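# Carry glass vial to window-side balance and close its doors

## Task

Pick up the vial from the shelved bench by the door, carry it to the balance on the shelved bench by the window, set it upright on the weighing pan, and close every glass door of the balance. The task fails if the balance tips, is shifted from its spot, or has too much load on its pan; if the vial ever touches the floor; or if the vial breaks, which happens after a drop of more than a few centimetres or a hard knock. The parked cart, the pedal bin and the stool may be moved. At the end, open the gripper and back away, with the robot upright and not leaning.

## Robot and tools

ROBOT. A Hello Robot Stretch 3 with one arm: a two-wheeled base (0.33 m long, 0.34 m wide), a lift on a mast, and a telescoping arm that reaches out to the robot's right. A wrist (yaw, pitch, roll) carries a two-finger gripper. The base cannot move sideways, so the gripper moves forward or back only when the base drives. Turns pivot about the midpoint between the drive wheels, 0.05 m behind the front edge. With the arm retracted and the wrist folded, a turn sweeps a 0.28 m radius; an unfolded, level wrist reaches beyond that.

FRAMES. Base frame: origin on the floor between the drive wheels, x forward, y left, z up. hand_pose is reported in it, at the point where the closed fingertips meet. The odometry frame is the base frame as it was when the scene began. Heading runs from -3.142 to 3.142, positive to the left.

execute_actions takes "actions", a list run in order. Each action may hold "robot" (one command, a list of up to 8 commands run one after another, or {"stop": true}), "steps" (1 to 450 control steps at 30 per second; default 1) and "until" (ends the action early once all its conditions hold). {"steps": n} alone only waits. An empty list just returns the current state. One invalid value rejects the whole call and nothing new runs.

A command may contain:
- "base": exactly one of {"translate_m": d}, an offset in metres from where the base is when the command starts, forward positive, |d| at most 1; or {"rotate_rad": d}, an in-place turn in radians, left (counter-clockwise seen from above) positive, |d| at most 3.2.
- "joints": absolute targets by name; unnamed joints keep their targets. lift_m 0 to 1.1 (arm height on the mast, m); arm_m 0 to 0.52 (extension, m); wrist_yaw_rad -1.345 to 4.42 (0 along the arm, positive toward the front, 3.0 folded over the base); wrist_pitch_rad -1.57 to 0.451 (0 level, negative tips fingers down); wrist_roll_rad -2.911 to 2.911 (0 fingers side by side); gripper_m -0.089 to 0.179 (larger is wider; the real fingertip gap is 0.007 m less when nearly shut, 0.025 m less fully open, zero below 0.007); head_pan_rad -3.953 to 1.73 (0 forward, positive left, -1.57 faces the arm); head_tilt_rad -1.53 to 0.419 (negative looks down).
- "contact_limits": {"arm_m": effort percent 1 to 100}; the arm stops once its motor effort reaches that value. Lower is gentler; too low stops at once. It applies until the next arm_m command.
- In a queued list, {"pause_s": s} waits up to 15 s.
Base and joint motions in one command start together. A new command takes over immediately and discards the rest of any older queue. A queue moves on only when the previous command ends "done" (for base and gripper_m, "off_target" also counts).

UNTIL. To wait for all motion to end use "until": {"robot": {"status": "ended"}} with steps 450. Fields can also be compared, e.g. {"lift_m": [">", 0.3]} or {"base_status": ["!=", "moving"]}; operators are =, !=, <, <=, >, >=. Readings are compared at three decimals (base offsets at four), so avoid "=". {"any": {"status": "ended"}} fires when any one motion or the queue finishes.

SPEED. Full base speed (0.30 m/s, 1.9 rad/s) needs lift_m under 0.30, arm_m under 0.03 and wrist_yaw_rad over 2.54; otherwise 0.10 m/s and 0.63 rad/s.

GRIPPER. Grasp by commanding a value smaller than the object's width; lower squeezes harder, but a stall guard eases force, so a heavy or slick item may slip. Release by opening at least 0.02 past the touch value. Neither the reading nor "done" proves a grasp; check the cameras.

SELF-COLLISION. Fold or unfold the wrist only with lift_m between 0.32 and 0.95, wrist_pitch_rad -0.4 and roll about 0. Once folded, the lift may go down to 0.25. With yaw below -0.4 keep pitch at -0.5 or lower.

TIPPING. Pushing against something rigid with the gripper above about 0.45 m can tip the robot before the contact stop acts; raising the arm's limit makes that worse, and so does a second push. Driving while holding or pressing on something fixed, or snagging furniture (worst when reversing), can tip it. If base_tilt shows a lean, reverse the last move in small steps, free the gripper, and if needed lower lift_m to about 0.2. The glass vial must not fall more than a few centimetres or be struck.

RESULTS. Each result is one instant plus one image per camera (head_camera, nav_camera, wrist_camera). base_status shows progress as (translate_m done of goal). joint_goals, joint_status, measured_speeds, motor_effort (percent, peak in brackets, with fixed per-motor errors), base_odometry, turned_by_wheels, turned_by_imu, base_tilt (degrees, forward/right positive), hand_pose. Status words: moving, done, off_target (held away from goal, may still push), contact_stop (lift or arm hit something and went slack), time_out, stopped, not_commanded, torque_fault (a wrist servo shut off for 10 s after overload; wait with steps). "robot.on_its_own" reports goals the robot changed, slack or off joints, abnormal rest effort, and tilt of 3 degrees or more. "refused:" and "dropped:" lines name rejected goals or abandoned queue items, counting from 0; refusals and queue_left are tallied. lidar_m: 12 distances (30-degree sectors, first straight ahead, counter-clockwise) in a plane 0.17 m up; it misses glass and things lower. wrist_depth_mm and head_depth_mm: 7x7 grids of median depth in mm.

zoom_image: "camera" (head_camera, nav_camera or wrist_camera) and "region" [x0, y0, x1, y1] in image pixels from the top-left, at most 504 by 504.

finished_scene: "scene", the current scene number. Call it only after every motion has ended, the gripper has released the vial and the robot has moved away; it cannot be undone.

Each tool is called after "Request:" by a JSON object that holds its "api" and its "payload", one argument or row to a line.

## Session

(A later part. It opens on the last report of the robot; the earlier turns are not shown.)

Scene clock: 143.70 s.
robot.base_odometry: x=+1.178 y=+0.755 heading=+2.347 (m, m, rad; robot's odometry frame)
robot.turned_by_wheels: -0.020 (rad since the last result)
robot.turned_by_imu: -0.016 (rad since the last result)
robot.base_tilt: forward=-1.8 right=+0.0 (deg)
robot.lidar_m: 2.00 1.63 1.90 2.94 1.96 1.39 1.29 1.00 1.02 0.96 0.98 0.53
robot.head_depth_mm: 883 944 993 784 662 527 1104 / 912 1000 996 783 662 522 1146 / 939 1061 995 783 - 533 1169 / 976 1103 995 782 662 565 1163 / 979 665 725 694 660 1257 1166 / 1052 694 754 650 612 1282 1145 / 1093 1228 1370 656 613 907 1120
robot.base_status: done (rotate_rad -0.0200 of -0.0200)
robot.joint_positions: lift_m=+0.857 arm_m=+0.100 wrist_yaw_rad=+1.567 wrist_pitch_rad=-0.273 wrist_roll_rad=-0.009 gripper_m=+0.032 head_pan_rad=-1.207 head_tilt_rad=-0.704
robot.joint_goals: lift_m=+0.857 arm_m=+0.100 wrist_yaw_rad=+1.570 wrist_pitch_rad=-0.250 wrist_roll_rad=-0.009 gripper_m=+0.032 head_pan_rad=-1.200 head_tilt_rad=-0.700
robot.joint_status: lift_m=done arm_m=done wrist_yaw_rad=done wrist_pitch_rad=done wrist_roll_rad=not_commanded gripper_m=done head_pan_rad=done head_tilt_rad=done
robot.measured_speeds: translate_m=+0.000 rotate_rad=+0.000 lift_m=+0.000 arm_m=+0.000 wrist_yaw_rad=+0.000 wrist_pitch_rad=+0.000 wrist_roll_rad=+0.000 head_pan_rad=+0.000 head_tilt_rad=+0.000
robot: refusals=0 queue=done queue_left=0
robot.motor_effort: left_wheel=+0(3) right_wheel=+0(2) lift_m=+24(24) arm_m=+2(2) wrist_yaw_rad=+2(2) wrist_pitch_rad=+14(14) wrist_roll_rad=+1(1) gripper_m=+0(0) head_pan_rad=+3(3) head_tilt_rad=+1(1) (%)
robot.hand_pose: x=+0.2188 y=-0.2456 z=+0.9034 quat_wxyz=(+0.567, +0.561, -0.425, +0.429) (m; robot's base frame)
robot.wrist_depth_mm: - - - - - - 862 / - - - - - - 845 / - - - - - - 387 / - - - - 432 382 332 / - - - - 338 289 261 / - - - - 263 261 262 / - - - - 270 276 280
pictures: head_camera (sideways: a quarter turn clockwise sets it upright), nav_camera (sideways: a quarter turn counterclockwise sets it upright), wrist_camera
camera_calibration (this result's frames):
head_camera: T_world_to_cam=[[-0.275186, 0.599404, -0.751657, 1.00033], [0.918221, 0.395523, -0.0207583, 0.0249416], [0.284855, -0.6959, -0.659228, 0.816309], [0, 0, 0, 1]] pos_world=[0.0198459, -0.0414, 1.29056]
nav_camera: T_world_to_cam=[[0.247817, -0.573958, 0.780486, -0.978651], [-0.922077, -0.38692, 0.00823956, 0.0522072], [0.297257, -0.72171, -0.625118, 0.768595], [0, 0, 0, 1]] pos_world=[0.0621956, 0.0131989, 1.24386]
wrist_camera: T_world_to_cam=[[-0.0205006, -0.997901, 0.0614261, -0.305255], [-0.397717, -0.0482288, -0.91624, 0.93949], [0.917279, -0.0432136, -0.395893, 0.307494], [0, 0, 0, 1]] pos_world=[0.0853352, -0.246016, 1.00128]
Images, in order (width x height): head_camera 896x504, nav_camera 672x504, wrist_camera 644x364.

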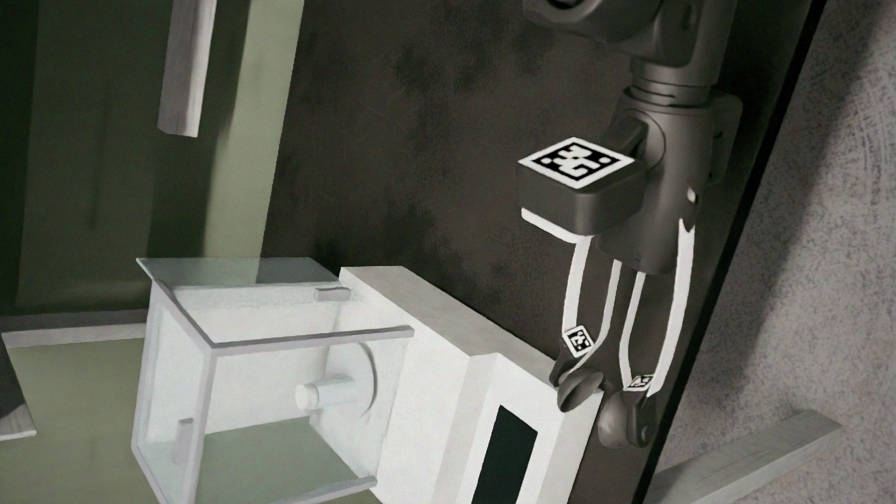

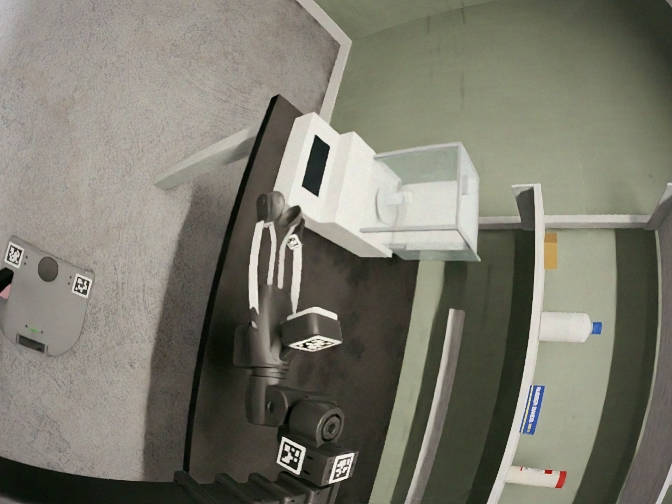

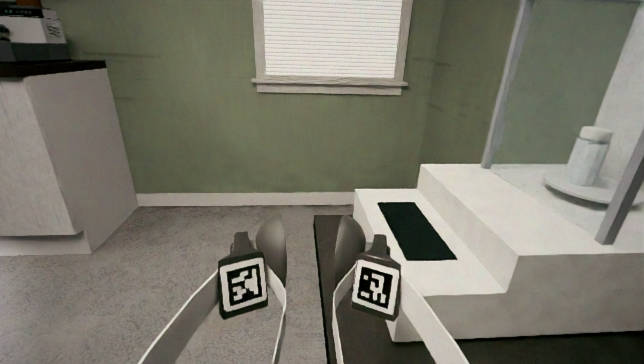

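Request:
{"api": "execute_actions", "payload": {
  "actions": [
    {"robot":{"base":{"translate_m":0.02},"joints":{"arm_m":0.42,"head_tilt_rad":-0.6}},"steps":300,"until":{"robot":{"status":"ended"}}}
  ]
}}

Scene clock: 149.93 s.
robot.base_odometry: x=+1.164 y=+0.769 heading=+2.347 (m, m, rad; robot's odometry frame)
robot.turned_by_wheels: +0.000 (rad since the last result)
robot.turned_by_imu: +0.001 (rad since the last result)
robot.base_tilt: forward=-1.8 right=+0.0 (deg)
robot.lidar_m: 1.98 1.61 1.87 3.25 1.99 1.41 1.31 1.02 1.01 0.96 0.98 0.51
robot.head_depth_mm: 703 954 1047 830 709 587 501 / 677 973 1086 829 709 586 511 / 899 1023 1113 856 707 585 522 / 751 1063 1134 798 705 585 1145 / 856 1024 710 697 648 584 1165 / 792 1126 760 709 620 576 1210 / 1069 1182 1343 704 621 598 908
robot.base_status: done (translate_m +0.0200 of +0.0200)
robot.joint_positions: lift_m=+0.857 arm_m=+0.420 wrist_yaw_rad=+1.568 wrist_pitch_rad=-0.273 wrist_roll_rad=-0.009 gripper_m=+0.032 head_pan_rad=-1.207 head_tilt_rad=-0.606
robot.joint_goals: lift_m=+0.857 arm_m=+0.420 wrist_yaw_rad=+1.570 wrist_pitch_rad=-0.250 wrist_roll_rad=-0.009 gripper_m=+0.032 head_pan_rad=-1.200 head_tilt_rad=-0.600
robot.joint_status: lift_m=done arm_m=done wrist_yaw_rad=done wrist_pitch_rad=done wrist_roll_rad=not_commanded gripper_m=done head_pan_rad=done head_tilt_rad=done
robot.measured_speeds: translate_m=+0.000 rotate_rad=+0.000 lift_m=+0.000 arm_m=+0.000 wrist_yaw_rad=+0.000 wrist_pitch_rad=+0.000 wrist_roll_rad=+0.000 head_pan_rad=+0.000 head_tilt_rad=+0.000
robot: refusals=0 queue=done queue_left=0
robot.motor_effort: left_wheel=+0(4) right_wheel=+0(4) lift_m=+23(23) arm_m=+2(1) wrist_yaw_rad=+2(3) wrist_pitch_rad=+14(14) wrist_roll_rad=+1(1) gripper_m=+0(1) head_pan_rad=+3(2) head_tilt_rad=+3(15) (%)
robot.hand_pose: x=+0.2188 y=-0.5656 z=+0.9034 quat_wxyz=(+0.567, +0.561, -0.425, +0.429) (m; robot's base frame)
robot.wrist_depth_mm: - - - - 248 762 522 / - - - - 292 725 449 / - - - - 293 750 461 / - - 330 313 - 748 481 / - 255 258 263 422 457 459 / 252 226 229 241 349 351 354 / 240 244 255 262 274 286 289
pictures: head_camera (sideways: a quarter turn clockwise sets it upright), nav_camera (sideways: a quarter turn counterclockwise sets it upright), wrist_camera
camera_calibration (this result's frames):
head_camera: T_world_to_cam=[[-0.24785, 0.527555, -0.812562, 1.07956], [0.919005, 0.393462, -0.0248631, 0.0302836], [0.306596, -0.75291, -0.582345, 0.716163], [0, 0, 0, 1]] pos_world=[0.0201659, -0.0422356, 1.29501]
nav_camera: T_world_to_cam=[[0.219532, -0.499619, 0.837966, -1.05341], [-0.922407, -0.386048, 0.0114817, 0.047987], [0.317759, -0.775466, -0.545602, 0.665024], [0, 0, 0, 1]] pos_world=[0.0642048, 0.00792359, 1.24501]
wrist_camera: T_world_to_cam=[[-0.0204035, -0.997903, 0.0614257, -0.624582], [-0.397712, -0.0482672, -0.91624, 0.924035], [0.917283, -0.0431242, -0.395893, 0.293716], [0, 0, 0, 1]] pos_world=[0.0853353, -0.566006, 1.00128]
Images, in order (width x height): head_camera 896x504, nav_camera 672x504, wrist_camera 644x364.

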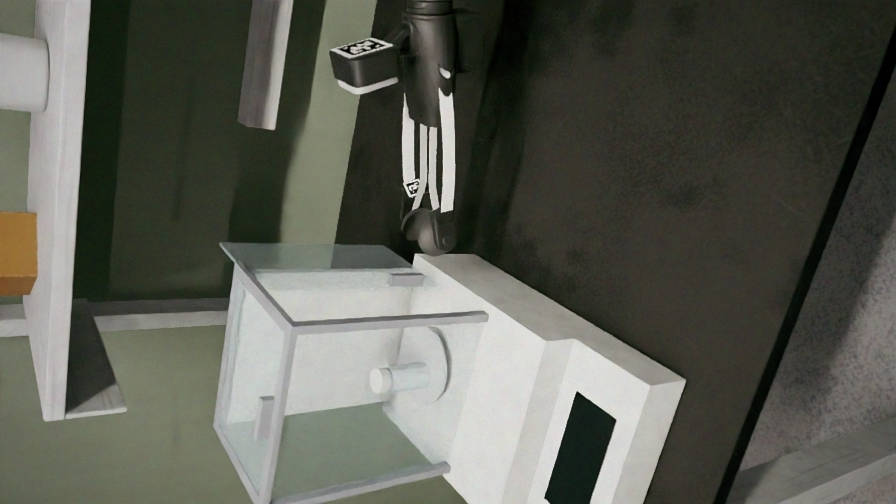

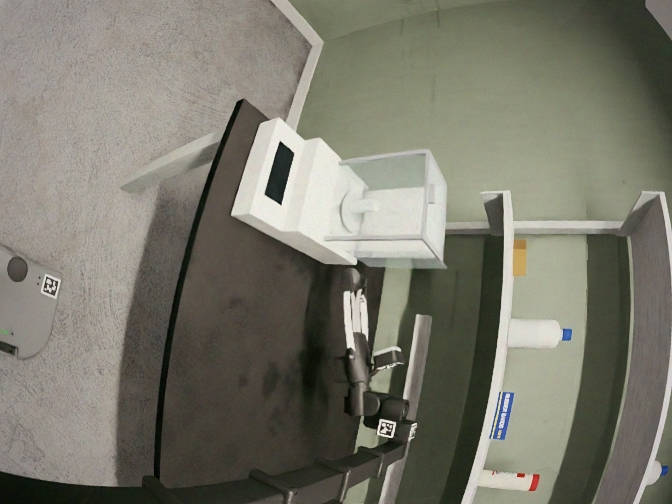

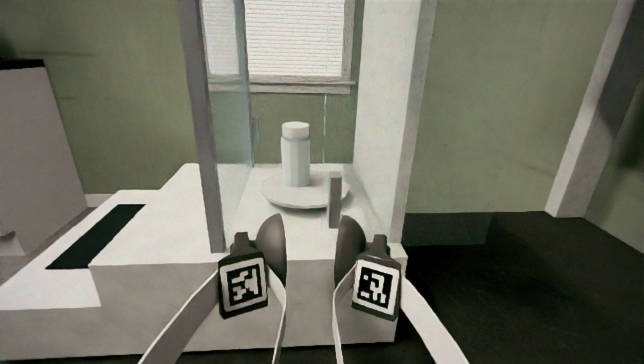

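Request:
{"api": "execute_actions", "payload": {
  "actions": [
    {"robot":[{"joints":{"arm_m":0.437}},{"base":{"translate_m":0.037}}],"steps":300,"until":{"robot":{"status":"ended"}}}
  ]
}}

Scene clock: 153.47 s.
robot.base_odometry: x=+1.138 y=+0.796 heading=+2.347 (m, m, rad; robot's odometry frame)
robot.turned_by_wheels: +0.000 (rad since the last result)
robot.turned_by_imu: +0.000 (rad since the last result)
robot.base_tilt: forward=-1.9 right=+0.0 (deg)
robot.lidar_m: 1.94 1.58 1.82 2.95 2.05 1.45 1.34 1.06 1.01 0.95 0.98 0.48
robot.head_depth_mm: 649 951 1039 830 708 586 501 / 861 982 1083 861 706 587 511 / 887 1024 1108 859 706 586 521 / 808 1037 701 724 686 585 1143 / 843 1064 722 698 612 570 1162 / 998 1123 1254 722 622 569 1212 / 1068 1200 1340 1509 620 597 847
robot.base_status: done (translate_m +0.0370 of +0.0370)
robot.joint_positions: lift_m=+0.857 arm_m=+0.437 wrist_yaw_rad=+1.568 wrist_pitch_rad=-0.273 wrist_roll_rad=-0.009 gripper_m=+0.032 head_pan_rad=-1.207 head_tilt_rad=-0.606
robot.joint_goals: lift_m=+0.857 arm_m=+0.437 wrist_yaw_rad=+1.570 wrist_pitch_rad=-0.250 wrist_roll_rad=-0.009 gripper_m=+0.032 head_pan_rad=-1.200 head_tilt_rad=-0.600
robot.joint_status: lift_m=done arm_m=done wrist_yaw_rad=done wrist_pitch_rad=done wrist_roll_rad=not_commanded gripper_m=done head_pan_rad=done head_tilt_rad=done
robot.measured_speeds: translate_m=+0.000 rotate_rad=+0.000 lift_m=+0.000 arm_m=+0.000 wrist_yaw_rad=+0.000 wrist_pitch_rad=+0.000 wrist_roll_rad=+0.000 head_pan_rad=+0.000 head_tilt_rad=+0.000
robot: refusals=0 queue=done queue_left=0
robot.motor_effort: left_wheel=+0(4) right_wheel=+0(4) lift_m=+23(23) arm_m=+2(1) wrist_yaw_rad=+2(1) wrist_pitch_rad=+14(14) wrist_roll_rad=+1(1) gripper_m=+0(1) head_pan_rad=+2(2) head_tilt_rad=+3(3) (%)
robot.hand_pose: x=+0.2188 y=-0.5826 z=+0.9034 quat_wxyz=(+0.567, +0.561, -0.425, +0.429) (m; robot's base frame)
robot.wrist_depth_mm: - - - - 215 717 499 / - - - - 216 715 502 / - - - - 963 712 427 / - - 352 315 965 720 447 / - 241 258 260 426 450 454 / 198 195 206 204 347 352 354 / 195 198 207 215 268 285 288
pictures: head_camera (sideways: a quarter turn clockwise sets it upright), nav_camera (sideways: a quarter turn counterclockwise sets it upright), wrist_camera
camera_calibration (this result's frames):
head_camera: T_world_to_cam=[[-0.24785, 0.527555, -0.812562, 1.07956], [0.919005, 0.393462, -0.0248631, 0.0302836], [0.306595, -0.75291, -0.582345, 0.716163], [0, 0, 0, 1]] pos_world=[0.0201659, -0.0422356, 1.29501]
nav_camera: T_world_to_cam=[[0.219532, -0.499619, 0.837966, -1.05341], [-0.922407, -0.386048, 0.0114817, 0.047987], [0.317759, -0.775466, -0.545602, 0.665024], [0, 0, 0, 1]] pos_world=[0.0642048, 0.00792358, 1.24501]
wrist_camera: T_world_to_cam=[[-0.0204031, -0.997903, 0.0614262, -0.64155], [-0.397712, -0.0482678, -0.91624, 0.923214], [0.917283, -0.0431241, -0.395893, 0.292983], [0, 0, 0, 1]] pos_world=[0.0853353, -0.583008, 1.00128]
Images, in order (width x height): head_camera 896x504, nav_camera 672x504, wrist_camera 644x364.

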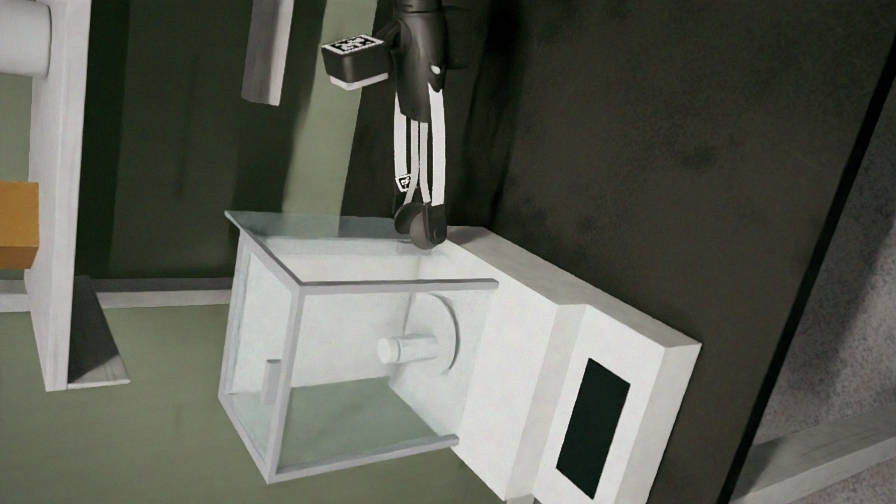

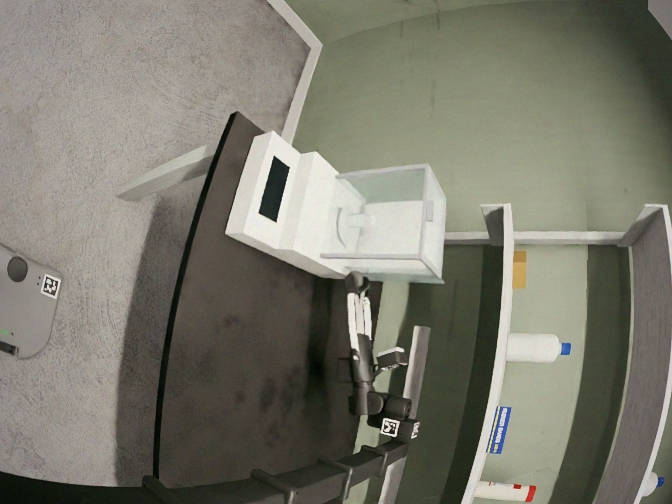

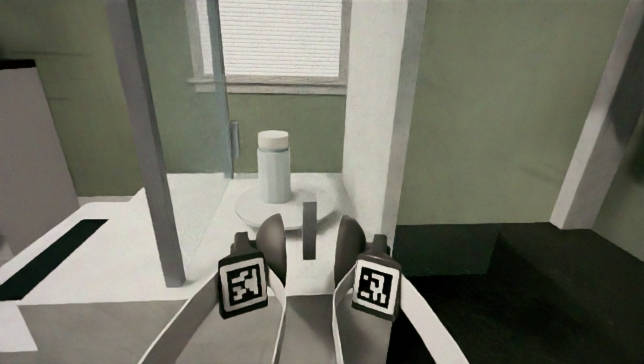

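Request:
{"api": "execute_actions", "payload": {
  "actions": [
    {"robot":[{"base":{"translate_m":0.006}},{"joints":{"arm_m":0.345},"contact_limits":{"arm_m":9}}],"steps":300,"until":{"robot":{"status":"ended"}}}
  ]
}}

Scene clock: 158.37 s.
robot.base_odometry: x=+1.133 y=+0.800 heading=+2.347 (m, m, rad; robot's odometry frame)
robot.turned_by_wheels: +0.000 (rad since the last result)
robot.turned_by_imu: +0.001 (rad since the last result)
robot.base_tilt: forward=-1.9 right=-0.1 (deg)
robot.lidar_m: 1.94 1.57 1.80 3.05 2.06 1.45 1.35 1.06 1.01 0.96 0.98 0.48
robot.head_depth_mm: 647 951 1047 967 706 587 501 / 859 978 1082 - 708 586 510 / 881 1019 1108 924 706 586 521 / 863 1030 691 751 685 585 1144 / 829 1059 721 698 610 569 1162 / 1003 1131 1293 724 622 570 1186 / 1067 1200 1345 1528 621 599 846
robot.base_status: done (translate_m +0.0060 of +0.0060)
robot.joint_positions: lift_m=+0.857 arm_m=+0.345 wrist_yaw_rad=+1.562 wrist_pitch_rad=-0.275 wrist_roll_rad=-0.009 gripper_m=+0.032 head_pan_rad=-1.207 head_tilt_rad=-0.606
robot.joint_goals: lift_m=+0.857 arm_m=+0.345 wrist_yaw_rad=+1.570 wrist_pitch_rad=-0.250 wrist_roll_rad=-0.009 gripper_m=+0.032 head_pan_rad=-1.200 head_tilt_rad=-0.600
robot.joint_status: lift_m=done arm_m=done wrist_yaw_rad=done wrist_pitch_rad=done wrist_roll_rad=not_commanded gripper_m=done head_pan_rad=done head_tilt_rad=done
robot.measured_speeds: translate_m=+0.000 rotate_rad=+0.000 lift_m=+0.000 arm_m=+0.000 wrist_yaw_rad=+0.000 wrist_pitch_rad=+0.000 wrist_roll_rad=+0.000 head_pan_rad=+0.000 head_tilt_rad=+0.000
robot: refusals=0 queue=done queue_left=0
robot.motor_effort: left_wheel=-1(7) right_wheel=+2(10) lift_m=+24(24) arm_m=-2(7) wrist_yaw_rad=+5(26) wrist_pitch_rad=+15(15) wrist_roll_rad=+1(1) gripper_m=-1(8) head_pan_rad=+0(2) head_tilt_rad=+3(3) (%)
robot.contact_limits: arm_m 9 (drawing in: default 17, maximum 28; extending or still: default 24, maximum 39)
robot.hand_pose: x=+0.2187 y=-0.4925 z=+0.9030 quat_wxyz=(+0.568, +0.560, -0.426, +0.427) (m; robot's base frame)
robot.wrist_depth_mm: - - - - - 211 169 / - - - - - 211 519 / - - - - 335 212 564 / - - - 304 307 212 592 / - 360 287 181 255 226 456 / - 250 205 196 212 212 356 / 222 207 192 199 204 215 291
pictures: head_camera (sideways: a quarter turn clockwise sets it upright), nav_camera (sideways: a quarter turn counterclockwise sets it upright), wrist_camera
camera_calibration (this result's frames):
head_camera: T_world_to_cam=[[-0.247787, 0.527371, -0.8127, 1.07974], [0.919003, 0.393466, -0.0248728, 0.0302962], [0.306653, -0.753037, -0.582151, 0.71591], [0, 0, 0, 1]] pos_world=[0.0201669, -0.042237, 1.29503]
nav_camera: T_world_to_cam=[[0.219466, -0.499429, 0.838096, -1.05358], [-0.922404, -0.386055, 0.0114895, 0.0479769], [0.317813, -0.775585, -0.545402, 0.664763], [0, 0, 0, 1]] pos_world=[0.0642096, 0.00791148, 1.24502]
wrist_camera: T_world_to_cam=[[-0.0261072, -0.99777, 0.0614281, -0.550266], [-0.399481, -0.0459161, -0.915591, 0.928092], [0.91637, -0.0484428, -0.397391, 0.295792], [0, 0, 0, 1]] pos_world=[0.0853348, -0.492095, 1.0011]
Images, in order (width x height): head_camera 896x504, nav_camera 672x504, wrist_camera 644x364.

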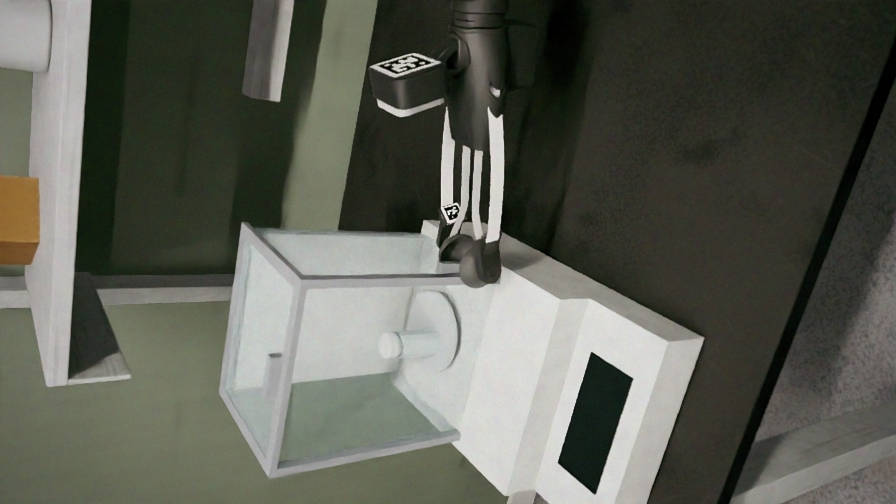

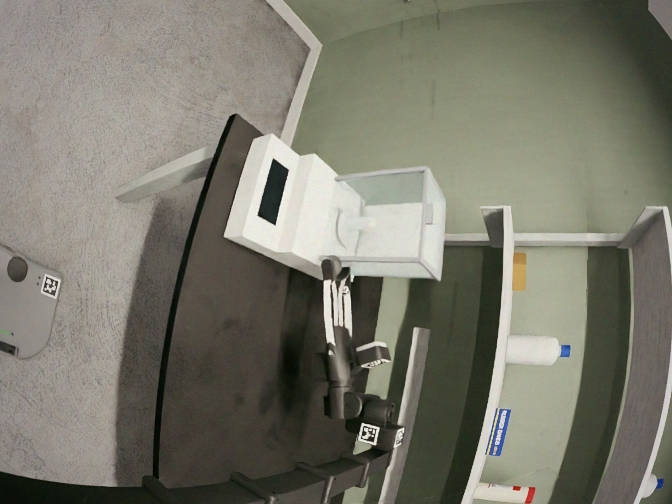

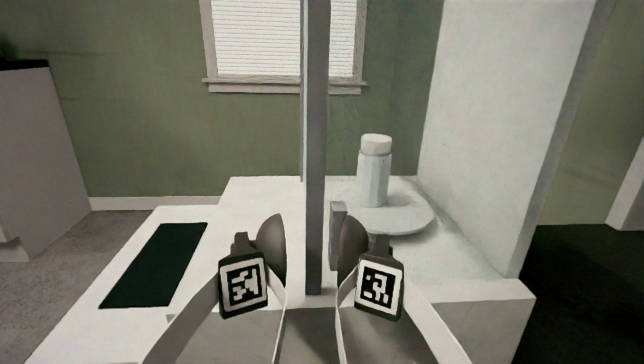

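Request:
{"api": "execute_actions", "payload": {
  "actions": []
}}

Scene clock: 162.20 s.
robot.base_odometry: x=+1.133 y=+0.800 heading=+2.347 (m, m, rad; robot's odometry frame)
robot.turned_by_wheels: +0.000 (rad since the last result)
robot.turned_by_imu: +0.001 (rad since the last result)
robot.base_tilt: forward=-1.9 right=+0.0 (deg)
robot.lidar_m: 1.94 1.58 1.81 3.05 2.05 1.45 1.35 1.06 1.01 0.96 0.98 0.48
robot.head_depth_mm: 649 954 1047 967 708 586 500 / 859 978 1082 - 706 587 510 / 879 1023 1106 928 705 586 521 / 863 1028 691 751 684 585 1142 / 831 1060 720 698 611 571 1161 / 1003 1133 1292 722 621 570 1192 / 1066 1198 1341 1525 621 597 846
robot.base_status: done (translate_m +0.0060 of +0.0060)
robot.joint_positions: lift_m=+0.857 arm_m=+0.345 wrist_yaw_rad=+1.562 wrist_pitch_rad=-0.275 wrist_roll_rad=-0.009 gripper_m=+0.032 head_pan_rad=-1.207 head_tilt_rad=-0.606
robot.joint_goals: lift_m=+0.857 arm_m=+0.345 wrist_yaw_rad=+1.570 wrist_pitch_rad=-0.250 wrist_roll_rad=-0.009 gripper_m=+0.032 head_pan_rad=-1.200 head_tilt_rad=-0.600
robot.joint_status: lift_m=done arm_m=done wrist_yaw_rad=done wrist_pitch_rad=done wrist_roll_rad=not_commanded gripper_m=done head_pan_rad=done head_tilt_rad=done
robot.measured_speeds: translate_m=+0.000 rotate_rad=+0.000 lift_m=+0.000 arm_m=+0.000 wrist_yaw_rad=+0.000 wrist_pitch_rad=+0.000 wrist_roll_rad=+0.000 head_pan_rad=+0.000 head_tilt_rad=+0.000
robot: refusals=0 queue=done queue_left=0
robot.motor_effort: left_wheel=-1(1) right_wheel=+2(2) lift_m=+24(24) arm_m=-2(2) wrist_yaw_rad=+5(5) wrist_pitch_rad=+15(15) wrist_roll_rad=+1(1) gripper_m=-1(1) head_pan_rad=+3(3) head_tilt_rad=+2(2) (%)
robot.contact_limits: arm_m 9 (drawing in: default 17, maximum 28; extending or still: default 24, maximum 39)
robot.hand_pose: x=+0.2187 y=-0.4925 z=+0.9030 quat_wxyz=(+0.568, +0.560, -0.426, +0.427) (m; robot's base frame)
robot.wrist_depth_mm: - - - - - 212 170 / - - - - - 213 519 / - - - - 339 213 565 / - - - 304 307 213 589 / - 364 288 181 254 227 457 / - 250 205 195 211 211 353 / 221 207 192 198 203 214 288
pictures: head_camera (sideways: a quarter turn clockwise sets it upright), nav_camera (sideways: a quarter turn counterclockwise sets it upright), wrist_camera
camera_calibration (this result's frames):
head_camera: T_world_to_cam=[[-0.247787, 0.527371, -0.8127, 1.07974], [0.919003, 0.393466, -0.0248728, 0.0302962], [0.306653, -0.753037, -0.582151, 0.715909], [0, 0, 0, 1]] pos_world=[0.0201669, -0.042237, 1.29503]
nav_camera: T_world_to_cam=[[0.219466, -0.499429, 0.838096, -1.05358], [-0.922404, -0.386055, 0.0114895, 0.0479769], [0.317813, -0.775585, -0.545402, 0.664763], [0, 0, 0, 1]] pos_world=[0.0642096, 0.00791148, 1.24502]
wrist_camera: T_world_to_cam=[[-0.0261074, -0.99777, 0.061428, -0.550266], [-0.399481, -0.0459159, -0.915591, 0.928092], [0.91637, -0.048443, -0.397391, 0.295792], [0, 0, 0, 1]] pos_world=[0.0853348, -0.492095, 1.0011]
Images, in order (width x height): head_camera 896x504, nav_camera 672x504, wrist_camera 644x364.

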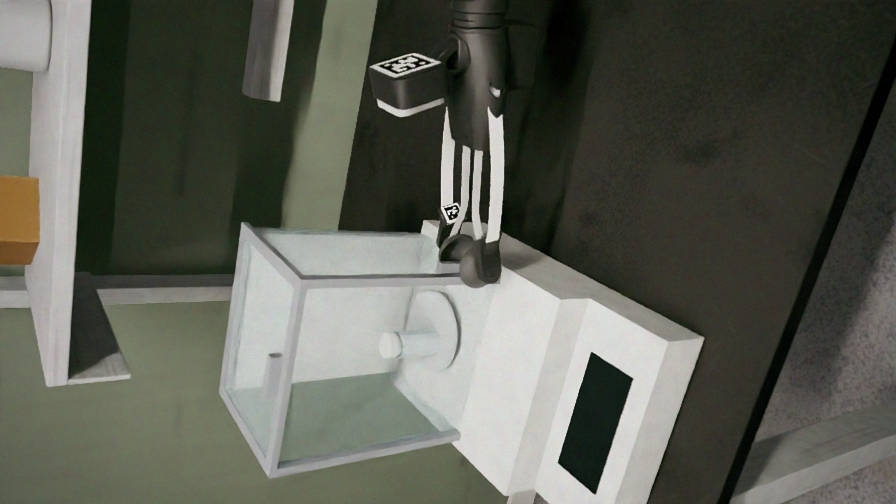

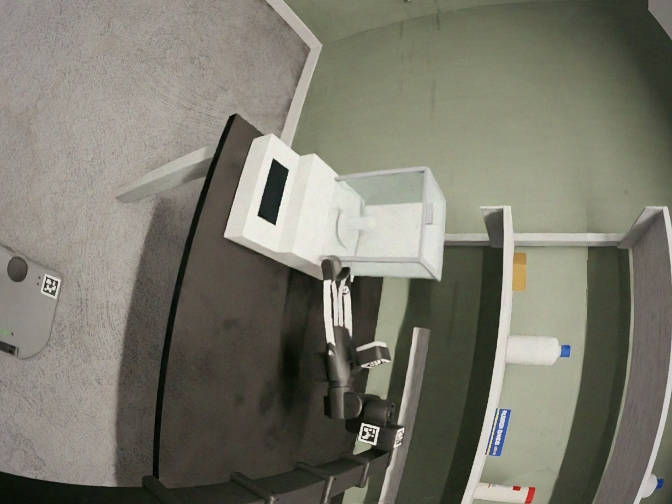

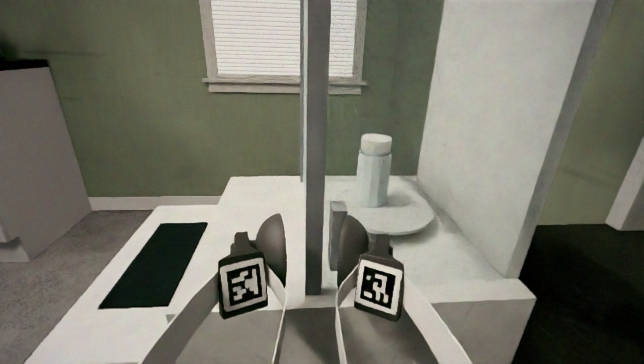

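Request:
{"api": "execute_actions", "payload": {
  "actions": [
    {"robot":[{"base":{"translate_m":-0.003}},{"joints":{"arm_m":0.338},"contact_limits":{"arm_m":9}}],"steps":150,"until":{"robot":{"status":"ended"}}},
    {"steps":5}
  ]
}}

Scene clock: 164.50 s.
robot.base_odometry: x=+1.136 y=+0.798 heading=+2.347 (m, m, rad; robot's odometry frame)
robot.turned_by_wheels: +0.000 (rad since the last result)
robot.turned_by_imu: +0.000 (rad since the last result)
robot.base_tilt: forward=-1.9 right=+0.0 (deg)
robot.lidar_m: 1.94 1.58 1.81 2.95 2.05 1.45 1.34 1.06 1.01 0.96 0.98 0.48
robot.head_depth_mm: 648 953 1047 966 688 587 501 / 862 978 1081 - 708 586 511 / 880 1024 1108 961 706 586 522 / 815 1036 690 752 686 585 1141 / 837 1061 719 698 611 571 1165 / 997 1120 1283 724 622 570 1215 / 1071 1196 1348 1510 621 598 844
robot.base_status: done (translate_m -0.0030 of -0.0030)
robot.joint_positions: lift_m=+0.857 arm_m=+0.338 wrist_yaw_rad=+1.562 wrist_pitch_rad=-0.274 wrist_roll_rad=-0.009 gripper_m=+0.032 head_pan_rad=-1.207 head_tilt_rad=-0.606
robot.joint_goals: lift_m=+0.857 arm_m=+0.338 wrist_yaw_rad=+1.570 wrist_pitch_rad=-0.250 wrist_roll_rad=-0.009 gripper_m=+0.032 head_pan_rad=-1.200 head_tilt_rad=-0.600
robot.joint_status: lift_m=done arm_m=done wrist_yaw_rad=done wrist_pitch_rad=done wrist_roll_rad=not_commanded gripper_m=done head_pan_rad=done head_tilt_rad=done
robot.measured_speeds: translate_m=+0.000 rotate_rad=+0.000 lift_m=+0.000 arm_m=+0.000 wrist_yaw_rad=+0.000 wrist_pitch_rad=+0.000 wrist_roll_rad=+0.000 head_pan_rad=+0.000 head_tilt_rad=+0.000
robot: refusals=0 queue=done queue_left=0
robot.motor_effort: left_wheel=+0(3) right_wheel=+1(3) lift_m=+24(24) arm_m=-2(2) wrist_yaw_rad=+5(5) wrist_pitch_rad=+14(15) wrist_roll_rad=+1(1) gripper_m=-1(2) head_pan_rad=+4(2) head_tilt_rad=+2(1) (%)
robot.contact_limits: arm_m 9 (drawing in: default 17, maximum 28; extending or still: default 24, maximum 39)
robot.hand_pose: x=+0.2188 y=-0.4854 z=+0.9032 quat_wxyz=(+0.568, +0.560, -0.426, +0.427) (m; robot's base frame)
robot.wrist_depth_mm: - - - - - 221 170 / - - - - - 223 525 / - - - - - 224 546 / - - - 335 296 223 575 / - - 290 234 262 238 458 / - 250 205 196 215 209 355 / - 208 196 201 208 218 289
pictures: head_camera (sideways: a quarter turn clockwise sets it upright), nav_camera (sideways: a quarter turn counterclockwise sets it upright), wrist_camera
camera_calibration (this result's frames):
head_camera: T_world_to_cam=[[-0.247787, 0.527371, -0.8127, 1.07974], [0.919003, 0.393466, -0.0248728, 0.0302962], [0.306653, -0.753037, -0.582151, 0.715909], [0, 0, 0, 1]] pos_world=[0.0201669, -0.042237, 1.29503]
nav_camera: T_world_to_cam=[[0.219466, -0.499429, 0.838096, -1.05358], [-0.922404, -0.386055, 0.0114895, 0.0479769], [0.317813, -0.775585, -0.545402, 0.664763], [0, 0, 0, 1]] pos_world=[0.0642096, 0.00791148, 1.24502]
wrist_camera: T_world_to_cam=[[-0.025428, -0.997789, 0.0614125, -0.543309], [-0.398709, -0.0462123, -0.915913, 0.928605], [0.916725, -0.0477756, -0.396652, 0.295722], [0, 0, 0, 1]] pos_world=[0.0853319, -0.485066, 1.00119]
Images, in order (width x height): head_camera 896x504, nav_camera 672x504, wrist_camera 644x364.

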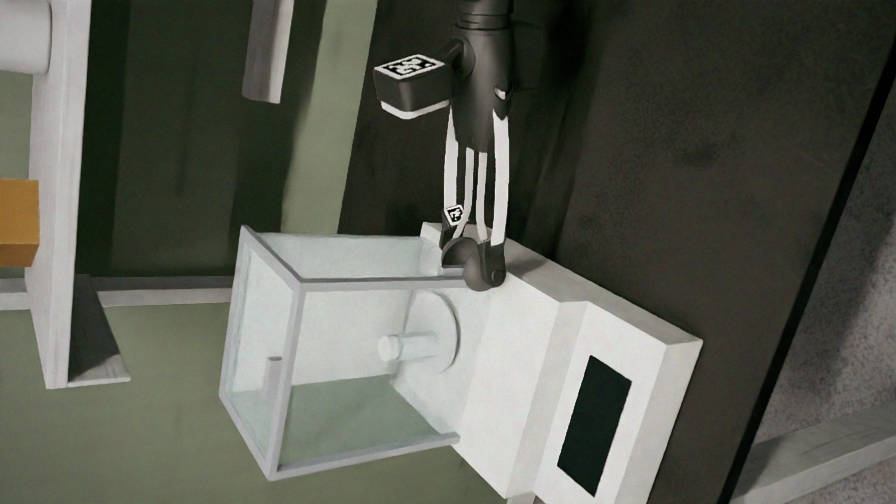

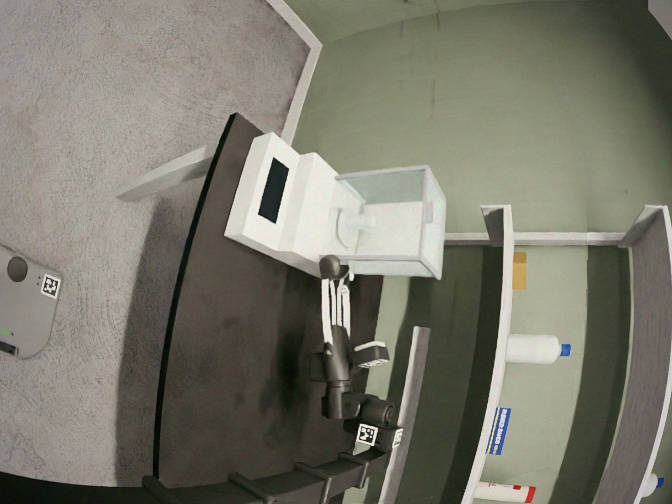

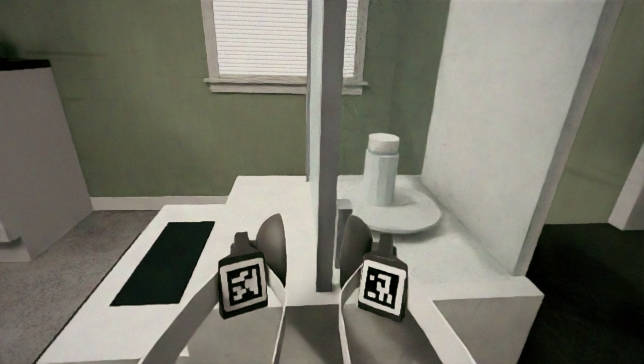

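Request:
{"api": "zoom_image", "payload": {
  "camera": "wrist_camera",
  "region": [270, 170, 430, 310]
}}

Region (270, 170, 430, 310) of wrist_camera's 644x364 image, scaled by 3.150; it fills the top 441 rows of this view, and the rest is white.

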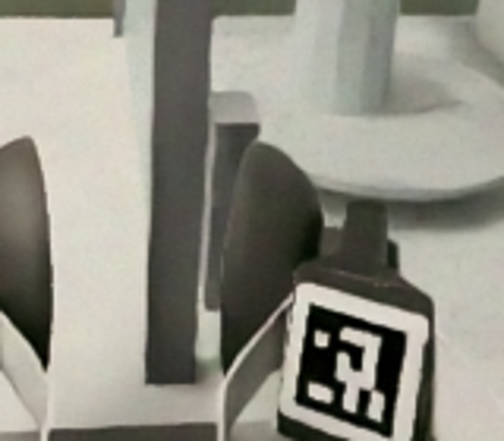

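Request:
{"api": "execute_actions", "payload": {
  "actions": [
    {"robot":{"base":{"translate_m":-0.06}},"steps":150,"until":{"robot":{"status":"ended"}}},
    {"steps":3}
  ]
}}

Request:
{"api": "zoom_image", "payload": {
  "camera": "wrist_camera",
  "region": [250, 60, 550, 300]
}}

Scene clock: 169.37 s.
robot.base_odometry: x=+1.178 y=+0.755 heading=+2.347 (m, m, rad; robot's odometry frame)
robot.turned_by_wheels: +0.000 (rad since the last result)
robot.turned_by_imu: +0.001 (rad since the last result)
robot.base_tilt: forward=-1.9 right=+0.0 (deg)
robot.lidar_m: 2.00 1.63 1.89 2.94 1.96 1.39 1.29 1.00 1.01 0.96 0.98 0.53
robot.head_depth_mm: 825 952 1049 964 688 587 501 / 672 976 1084 927 707 586 511 / 901 1025 1110 944 706 586 534 / 761 1069 1144 960 706 586 1144 / 862 1042 714 718 673 585 1188 / 771 1114 761 719 625 583 1209 / 1073 1189 1367 715 621 598 954
robot.base_status: done (translate_m -0.0600 of -0.0600)
robot.joint_positions: lift_m=+0.857 arm_m=+0.338 wrist_yaw_rad=+1.567 wrist_pitch_rad=-0.274 wrist_roll_rad=-0.009 gripper_m=+0.032 head_pan_rad=-1.207 head_tilt_rad=-0.606
robot.joint_goals: lift_m=+0.857 arm_m=+0.338 wrist_yaw_rad=+1.570 wrist_pitch_rad=-0.250 wrist_roll_rad=-0.009 gripper_m=+0.032 head_pan_rad=-1.200 head_tilt_rad=-0.600
robot.joint_status: lift_m=done arm_m=done wrist_yaw_rad=done wrist_pitch_rad=done wrist_roll_rad=not_commanded gripper_m=done head_pan_rad=done head_tilt_rad=done
robot.measured_speeds: translate_m=+0.000 rotate_rad=+0.000 lift_m=+0.000 arm_m=+0.000 wrist_yaw_rad=+0.000 wrist_pitch_rad=+0.000 wrist_roll_rad=+0.000 head_pan_rad=+0.000 head_tilt_rad=+0.000
robot: refusals=0 queue=done queue_left=0
robot.motor_effort: left_wheel=+1(3) right_wheel=+0(4) lift_m=+24(24) arm_m=-2(2) wrist_yaw_rad=+2(5) wrist_pitch_rad=+14(14) wrist_roll_rad=+1(1) gripper_m=+1(2) head_pan_rad=+2(2) head_tilt_rad=+2(2) (%)
robot.contact_limits: arm_m 9 (drawing in: default 17, maximum 28; extending or still: default 24, maximum 39)
robot.hand_pose: x=+0.2188 y=-0.4843 z=+0.9033 quat_wxyz=(+0.567, +0.561, -0.425, +0.429) (m; robot's base frame)
robot.wrist_depth_mm: - - - - - 246 599 / - - - - - 265 607 / - - - - 370 285 603 / - - 412 330 333 735 535 / - - 289 259 267 425 460 / - 255 261 258 267 337 354 / - 265 267 273 282 286 291
pictures: head_camera (sideways: a quarter turn clockwise sets it upright), nav_camera (sideways: a quarter turn counterclockwise sets it upright), wrist_camera
camera_calibration (this result's frames):
head_camera: T_world_to_cam=[[-0.247787, 0.527371, -0.8127, 1.07974], [0.919003, 0.393466, -0.0248728, 0.0302962], [0.306653, -0.753037, -0.582151, 0.71591], [0, 0, 0, 1]] pos_world=[0.0201669, -0.042237, 1.29503]
nav_camera: T_world_to_cam=[[0.219466, -0.499429, 0.838096, -1.05358], [-0.922404, -0.386055, 0.0114895, 0.0479769], [0.317813, -0.775585, -0.545402, 0.664763], [0, 0, 0, 1]] pos_world=[0.0642096, 0.00791149, 1.24502]
wrist_camera: T_world_to_cam=[[-0.0212434, -0.997887, 0.0614082, -0.543183], [-0.398103, -0.0478996, -0.916089, 0.927982], [0.917095, -0.0439076, -0.396244, 0.297197], [0, 0, 0, 1]] pos_world=[0.0853362, -0.484535, 1.00123]
Images, in order (width x height): head_camera 896x504, nav_camera 672x504, wrist_camera 644x364.

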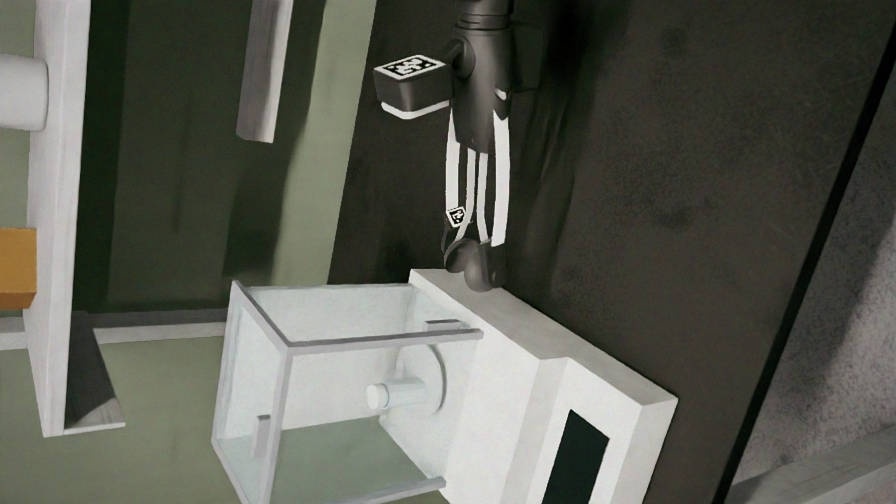

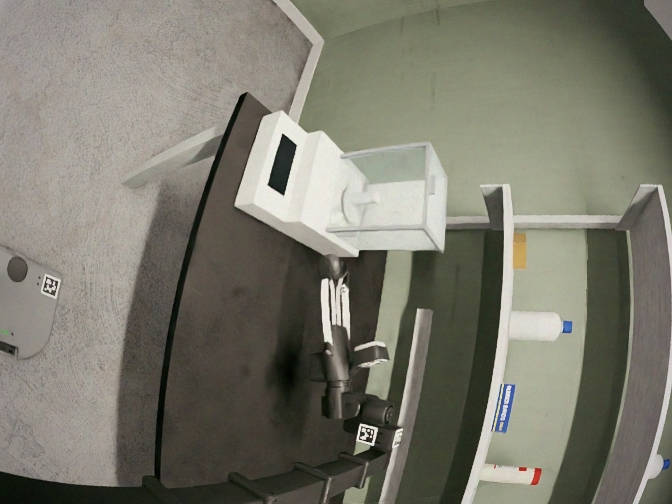

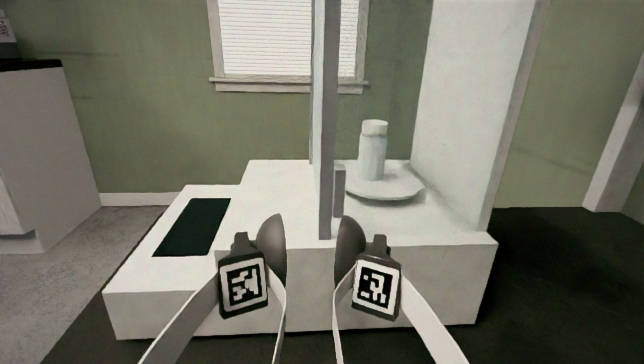

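Region (250, 60, 550, 300) of wrist_camera's 644x364 image, scaled by 1.680; it fills the top 403 rows of this view, and the rest is white.

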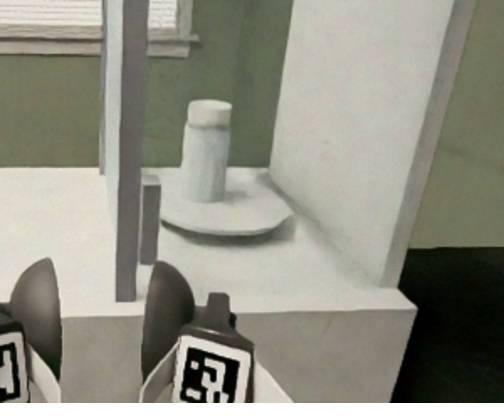

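Request:
{"api": "execute_actions", "payload": {
  "actions": [
    {"robot":{"base":{"translate_m":-0.2},"joints":{"arm_m":0.0,"head_pan_rad":-0.8,"head_tilt_rad":-0.5}},"steps":300,"until":{"robot":{"status":"ended"}}}
  ]
}}

Scene clock: 174.47 s.
robot.base_odometry: x=+1.318 y=+0.612 heading=+2.347 (m, m, rad; robot's odometry frame)
robot.turned_by_wheels: +0.000 (rad since the last result)
robot.turned_by_imu: +0.002 (rad since the last result)
robot.base_tilt: forward=-1.8 right=+0.0 (deg)
robot.lidar_m: 2.20 1.80 2.16 2.89 1.66 1.18 1.09 0.82 1.03 0.98 1.00 0.71
robot.head_depth_mm: 980 1054 1139 1047 794 636 532 / 1000 1113 1226 1047 791 635 531 / 1141 1190 841 877 790 634 545 / 1250 1361 874 845 763 632 1210 / 1374 1510 1632 847 730 668 1270 / 1513 1686 1895 1979 746 990 1143 / 1703 1915 2198 2363 828 1479 1274
robot.base_status: done (translate_m -0.2000 of -0.2000)
robot.joint_positions: lift_m=+0.857 arm_m=+0.000 wrist_yaw_rad=+1.568 wrist_pitch_rad=-0.274 wrist_roll_rad=-0.009 gripper_m=+0.032 head_pan_rad=-0.807 head_tilt_rad=-0.507
robot.joint_goals: lift_m=+0.857 arm_m=+0.000 wrist_yaw_rad=+1.570 wrist_pitch_rad=-0.250 wrist_roll_rad=-0.009 gripper_m=+0.032 head_pan_rad=-0.800 head_tilt_rad=-0.500
robot.joint_status: lift_m=done arm_m=done wrist_yaw_rad=done wrist_pitch_rad=done wrist_roll_rad=not_commanded gripper_m=done head_pan_rad=done head_tilt_rad=done
robot.measured_speeds: translate_m=+0.000 rotate_rad=+0.000 lift_m=+0.000 arm_m=+0.000 wrist_yaw_rad=+0.000 wrist_pitch_rad=+0.000 wrist_roll_rad=+0.000 head_pan_rad=+0.000 head_tilt_rad=+0.000
robot: refusals=0 queue=done queue_left=0
robot.motor_effort: left_wheel=+0(2) right_wheel=+0(5) lift_m=+25(24) arm_m=-2(2) wrist_yaw_rad=+1(2) wrist_pitch_rad=+14(14) wrist_roll_rad=+1(1) gripper_m=+1(0) head_pan_rad=+3(24) head_tilt_rad=+3(13) (%)
robot.hand_pose: x=+0.2188 y=-0.1459 z=+0.9033 quat_wxyz=(+0.566, +0.561, -0.425, +0.429) (m; robot's base frame)
robot.wrist_depth_mm: - - - - - - 479 / - - - - - - 496 / - - - - - 585 499 / - - - - 535 446 446 / - - - - 451 456 464 / - - - - 366 350 358 / - - - - - 287 291
pictures: head_camera (sideways: a quarter turn clockwise sets it upright), nav_camera (sideways: a quarter turn counterclockwise sets it upright), wrist_camera
camera_calibration (this result's frames):
head_camera: T_world_to_cam=[[-0.376366, 0.329472, -0.865908, 1.1499], [0.695035, 0.718401, -0.0287489, 0.0367122], [0.612597, -0.612657, -0.499376, 0.606349], [0, 0, 0, 1]] pos_world=[0.0358191, -0.033751, 1.29956]
nav_camera: T_world_to_cam=[[0.337793, -0.31309, 0.887621, -1.11889], [-0.700116, -0.713879, 0.0146303, 0.0425303], [0.629073, -0.62638, -0.460342, 0.552191], [0, 0, 0, 1]] pos_world=[0.0603612, 0.0259293, 1.24673]
wrist_camera: T_world_to_cam=[[-0.0195214, -0.997922, 0.0614083, -0.205865], [-0.39802, -0.0485866, -0.916089, 0.944074], [0.917169, -0.0423251, -0.396244, 0.312269], [0, 0, 0, 1]] pos_world=[0.0853384, -0.146351, 1.00123]
Images, in order (width x height): head_camera 896x504, nav_camera 672x504, wrist_camera 644x364.

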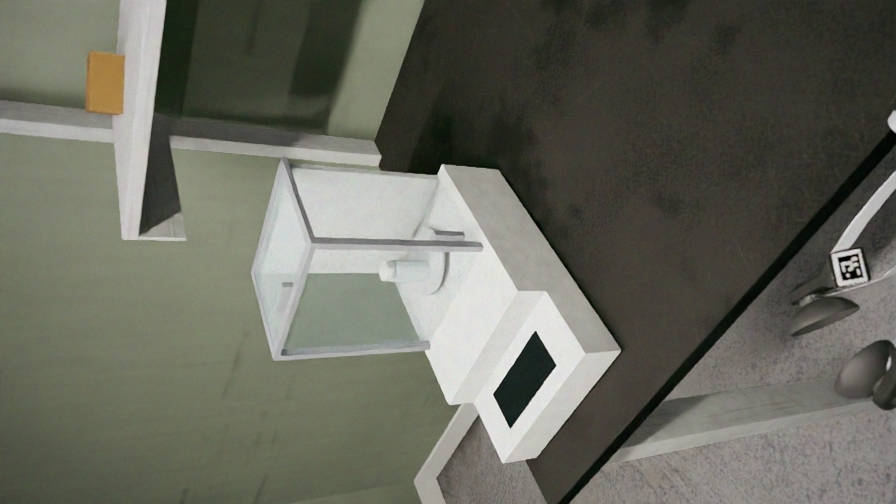

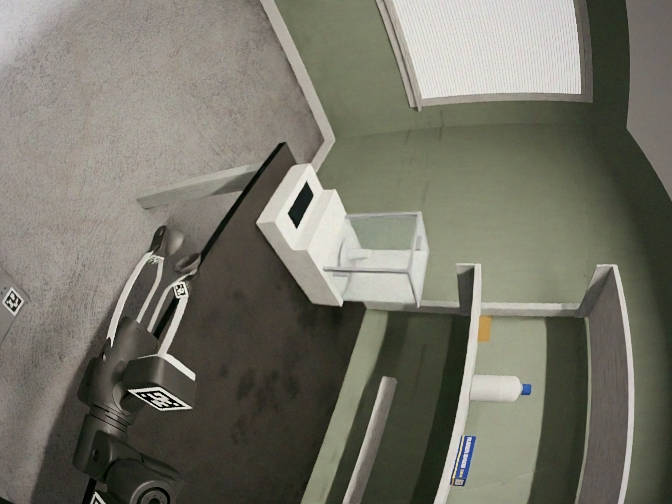

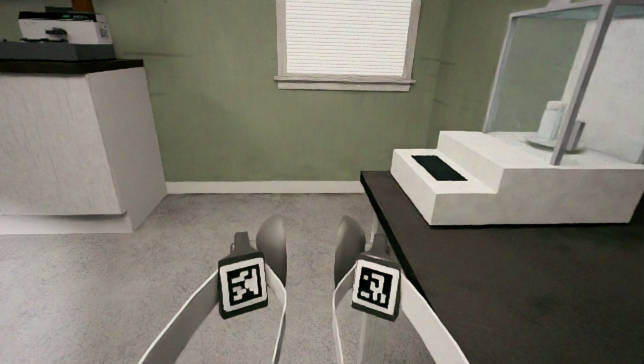

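Request:
{"api": "finished_scene", "payload": {
  "scene": 2
}}

The scene is finished: the task was done.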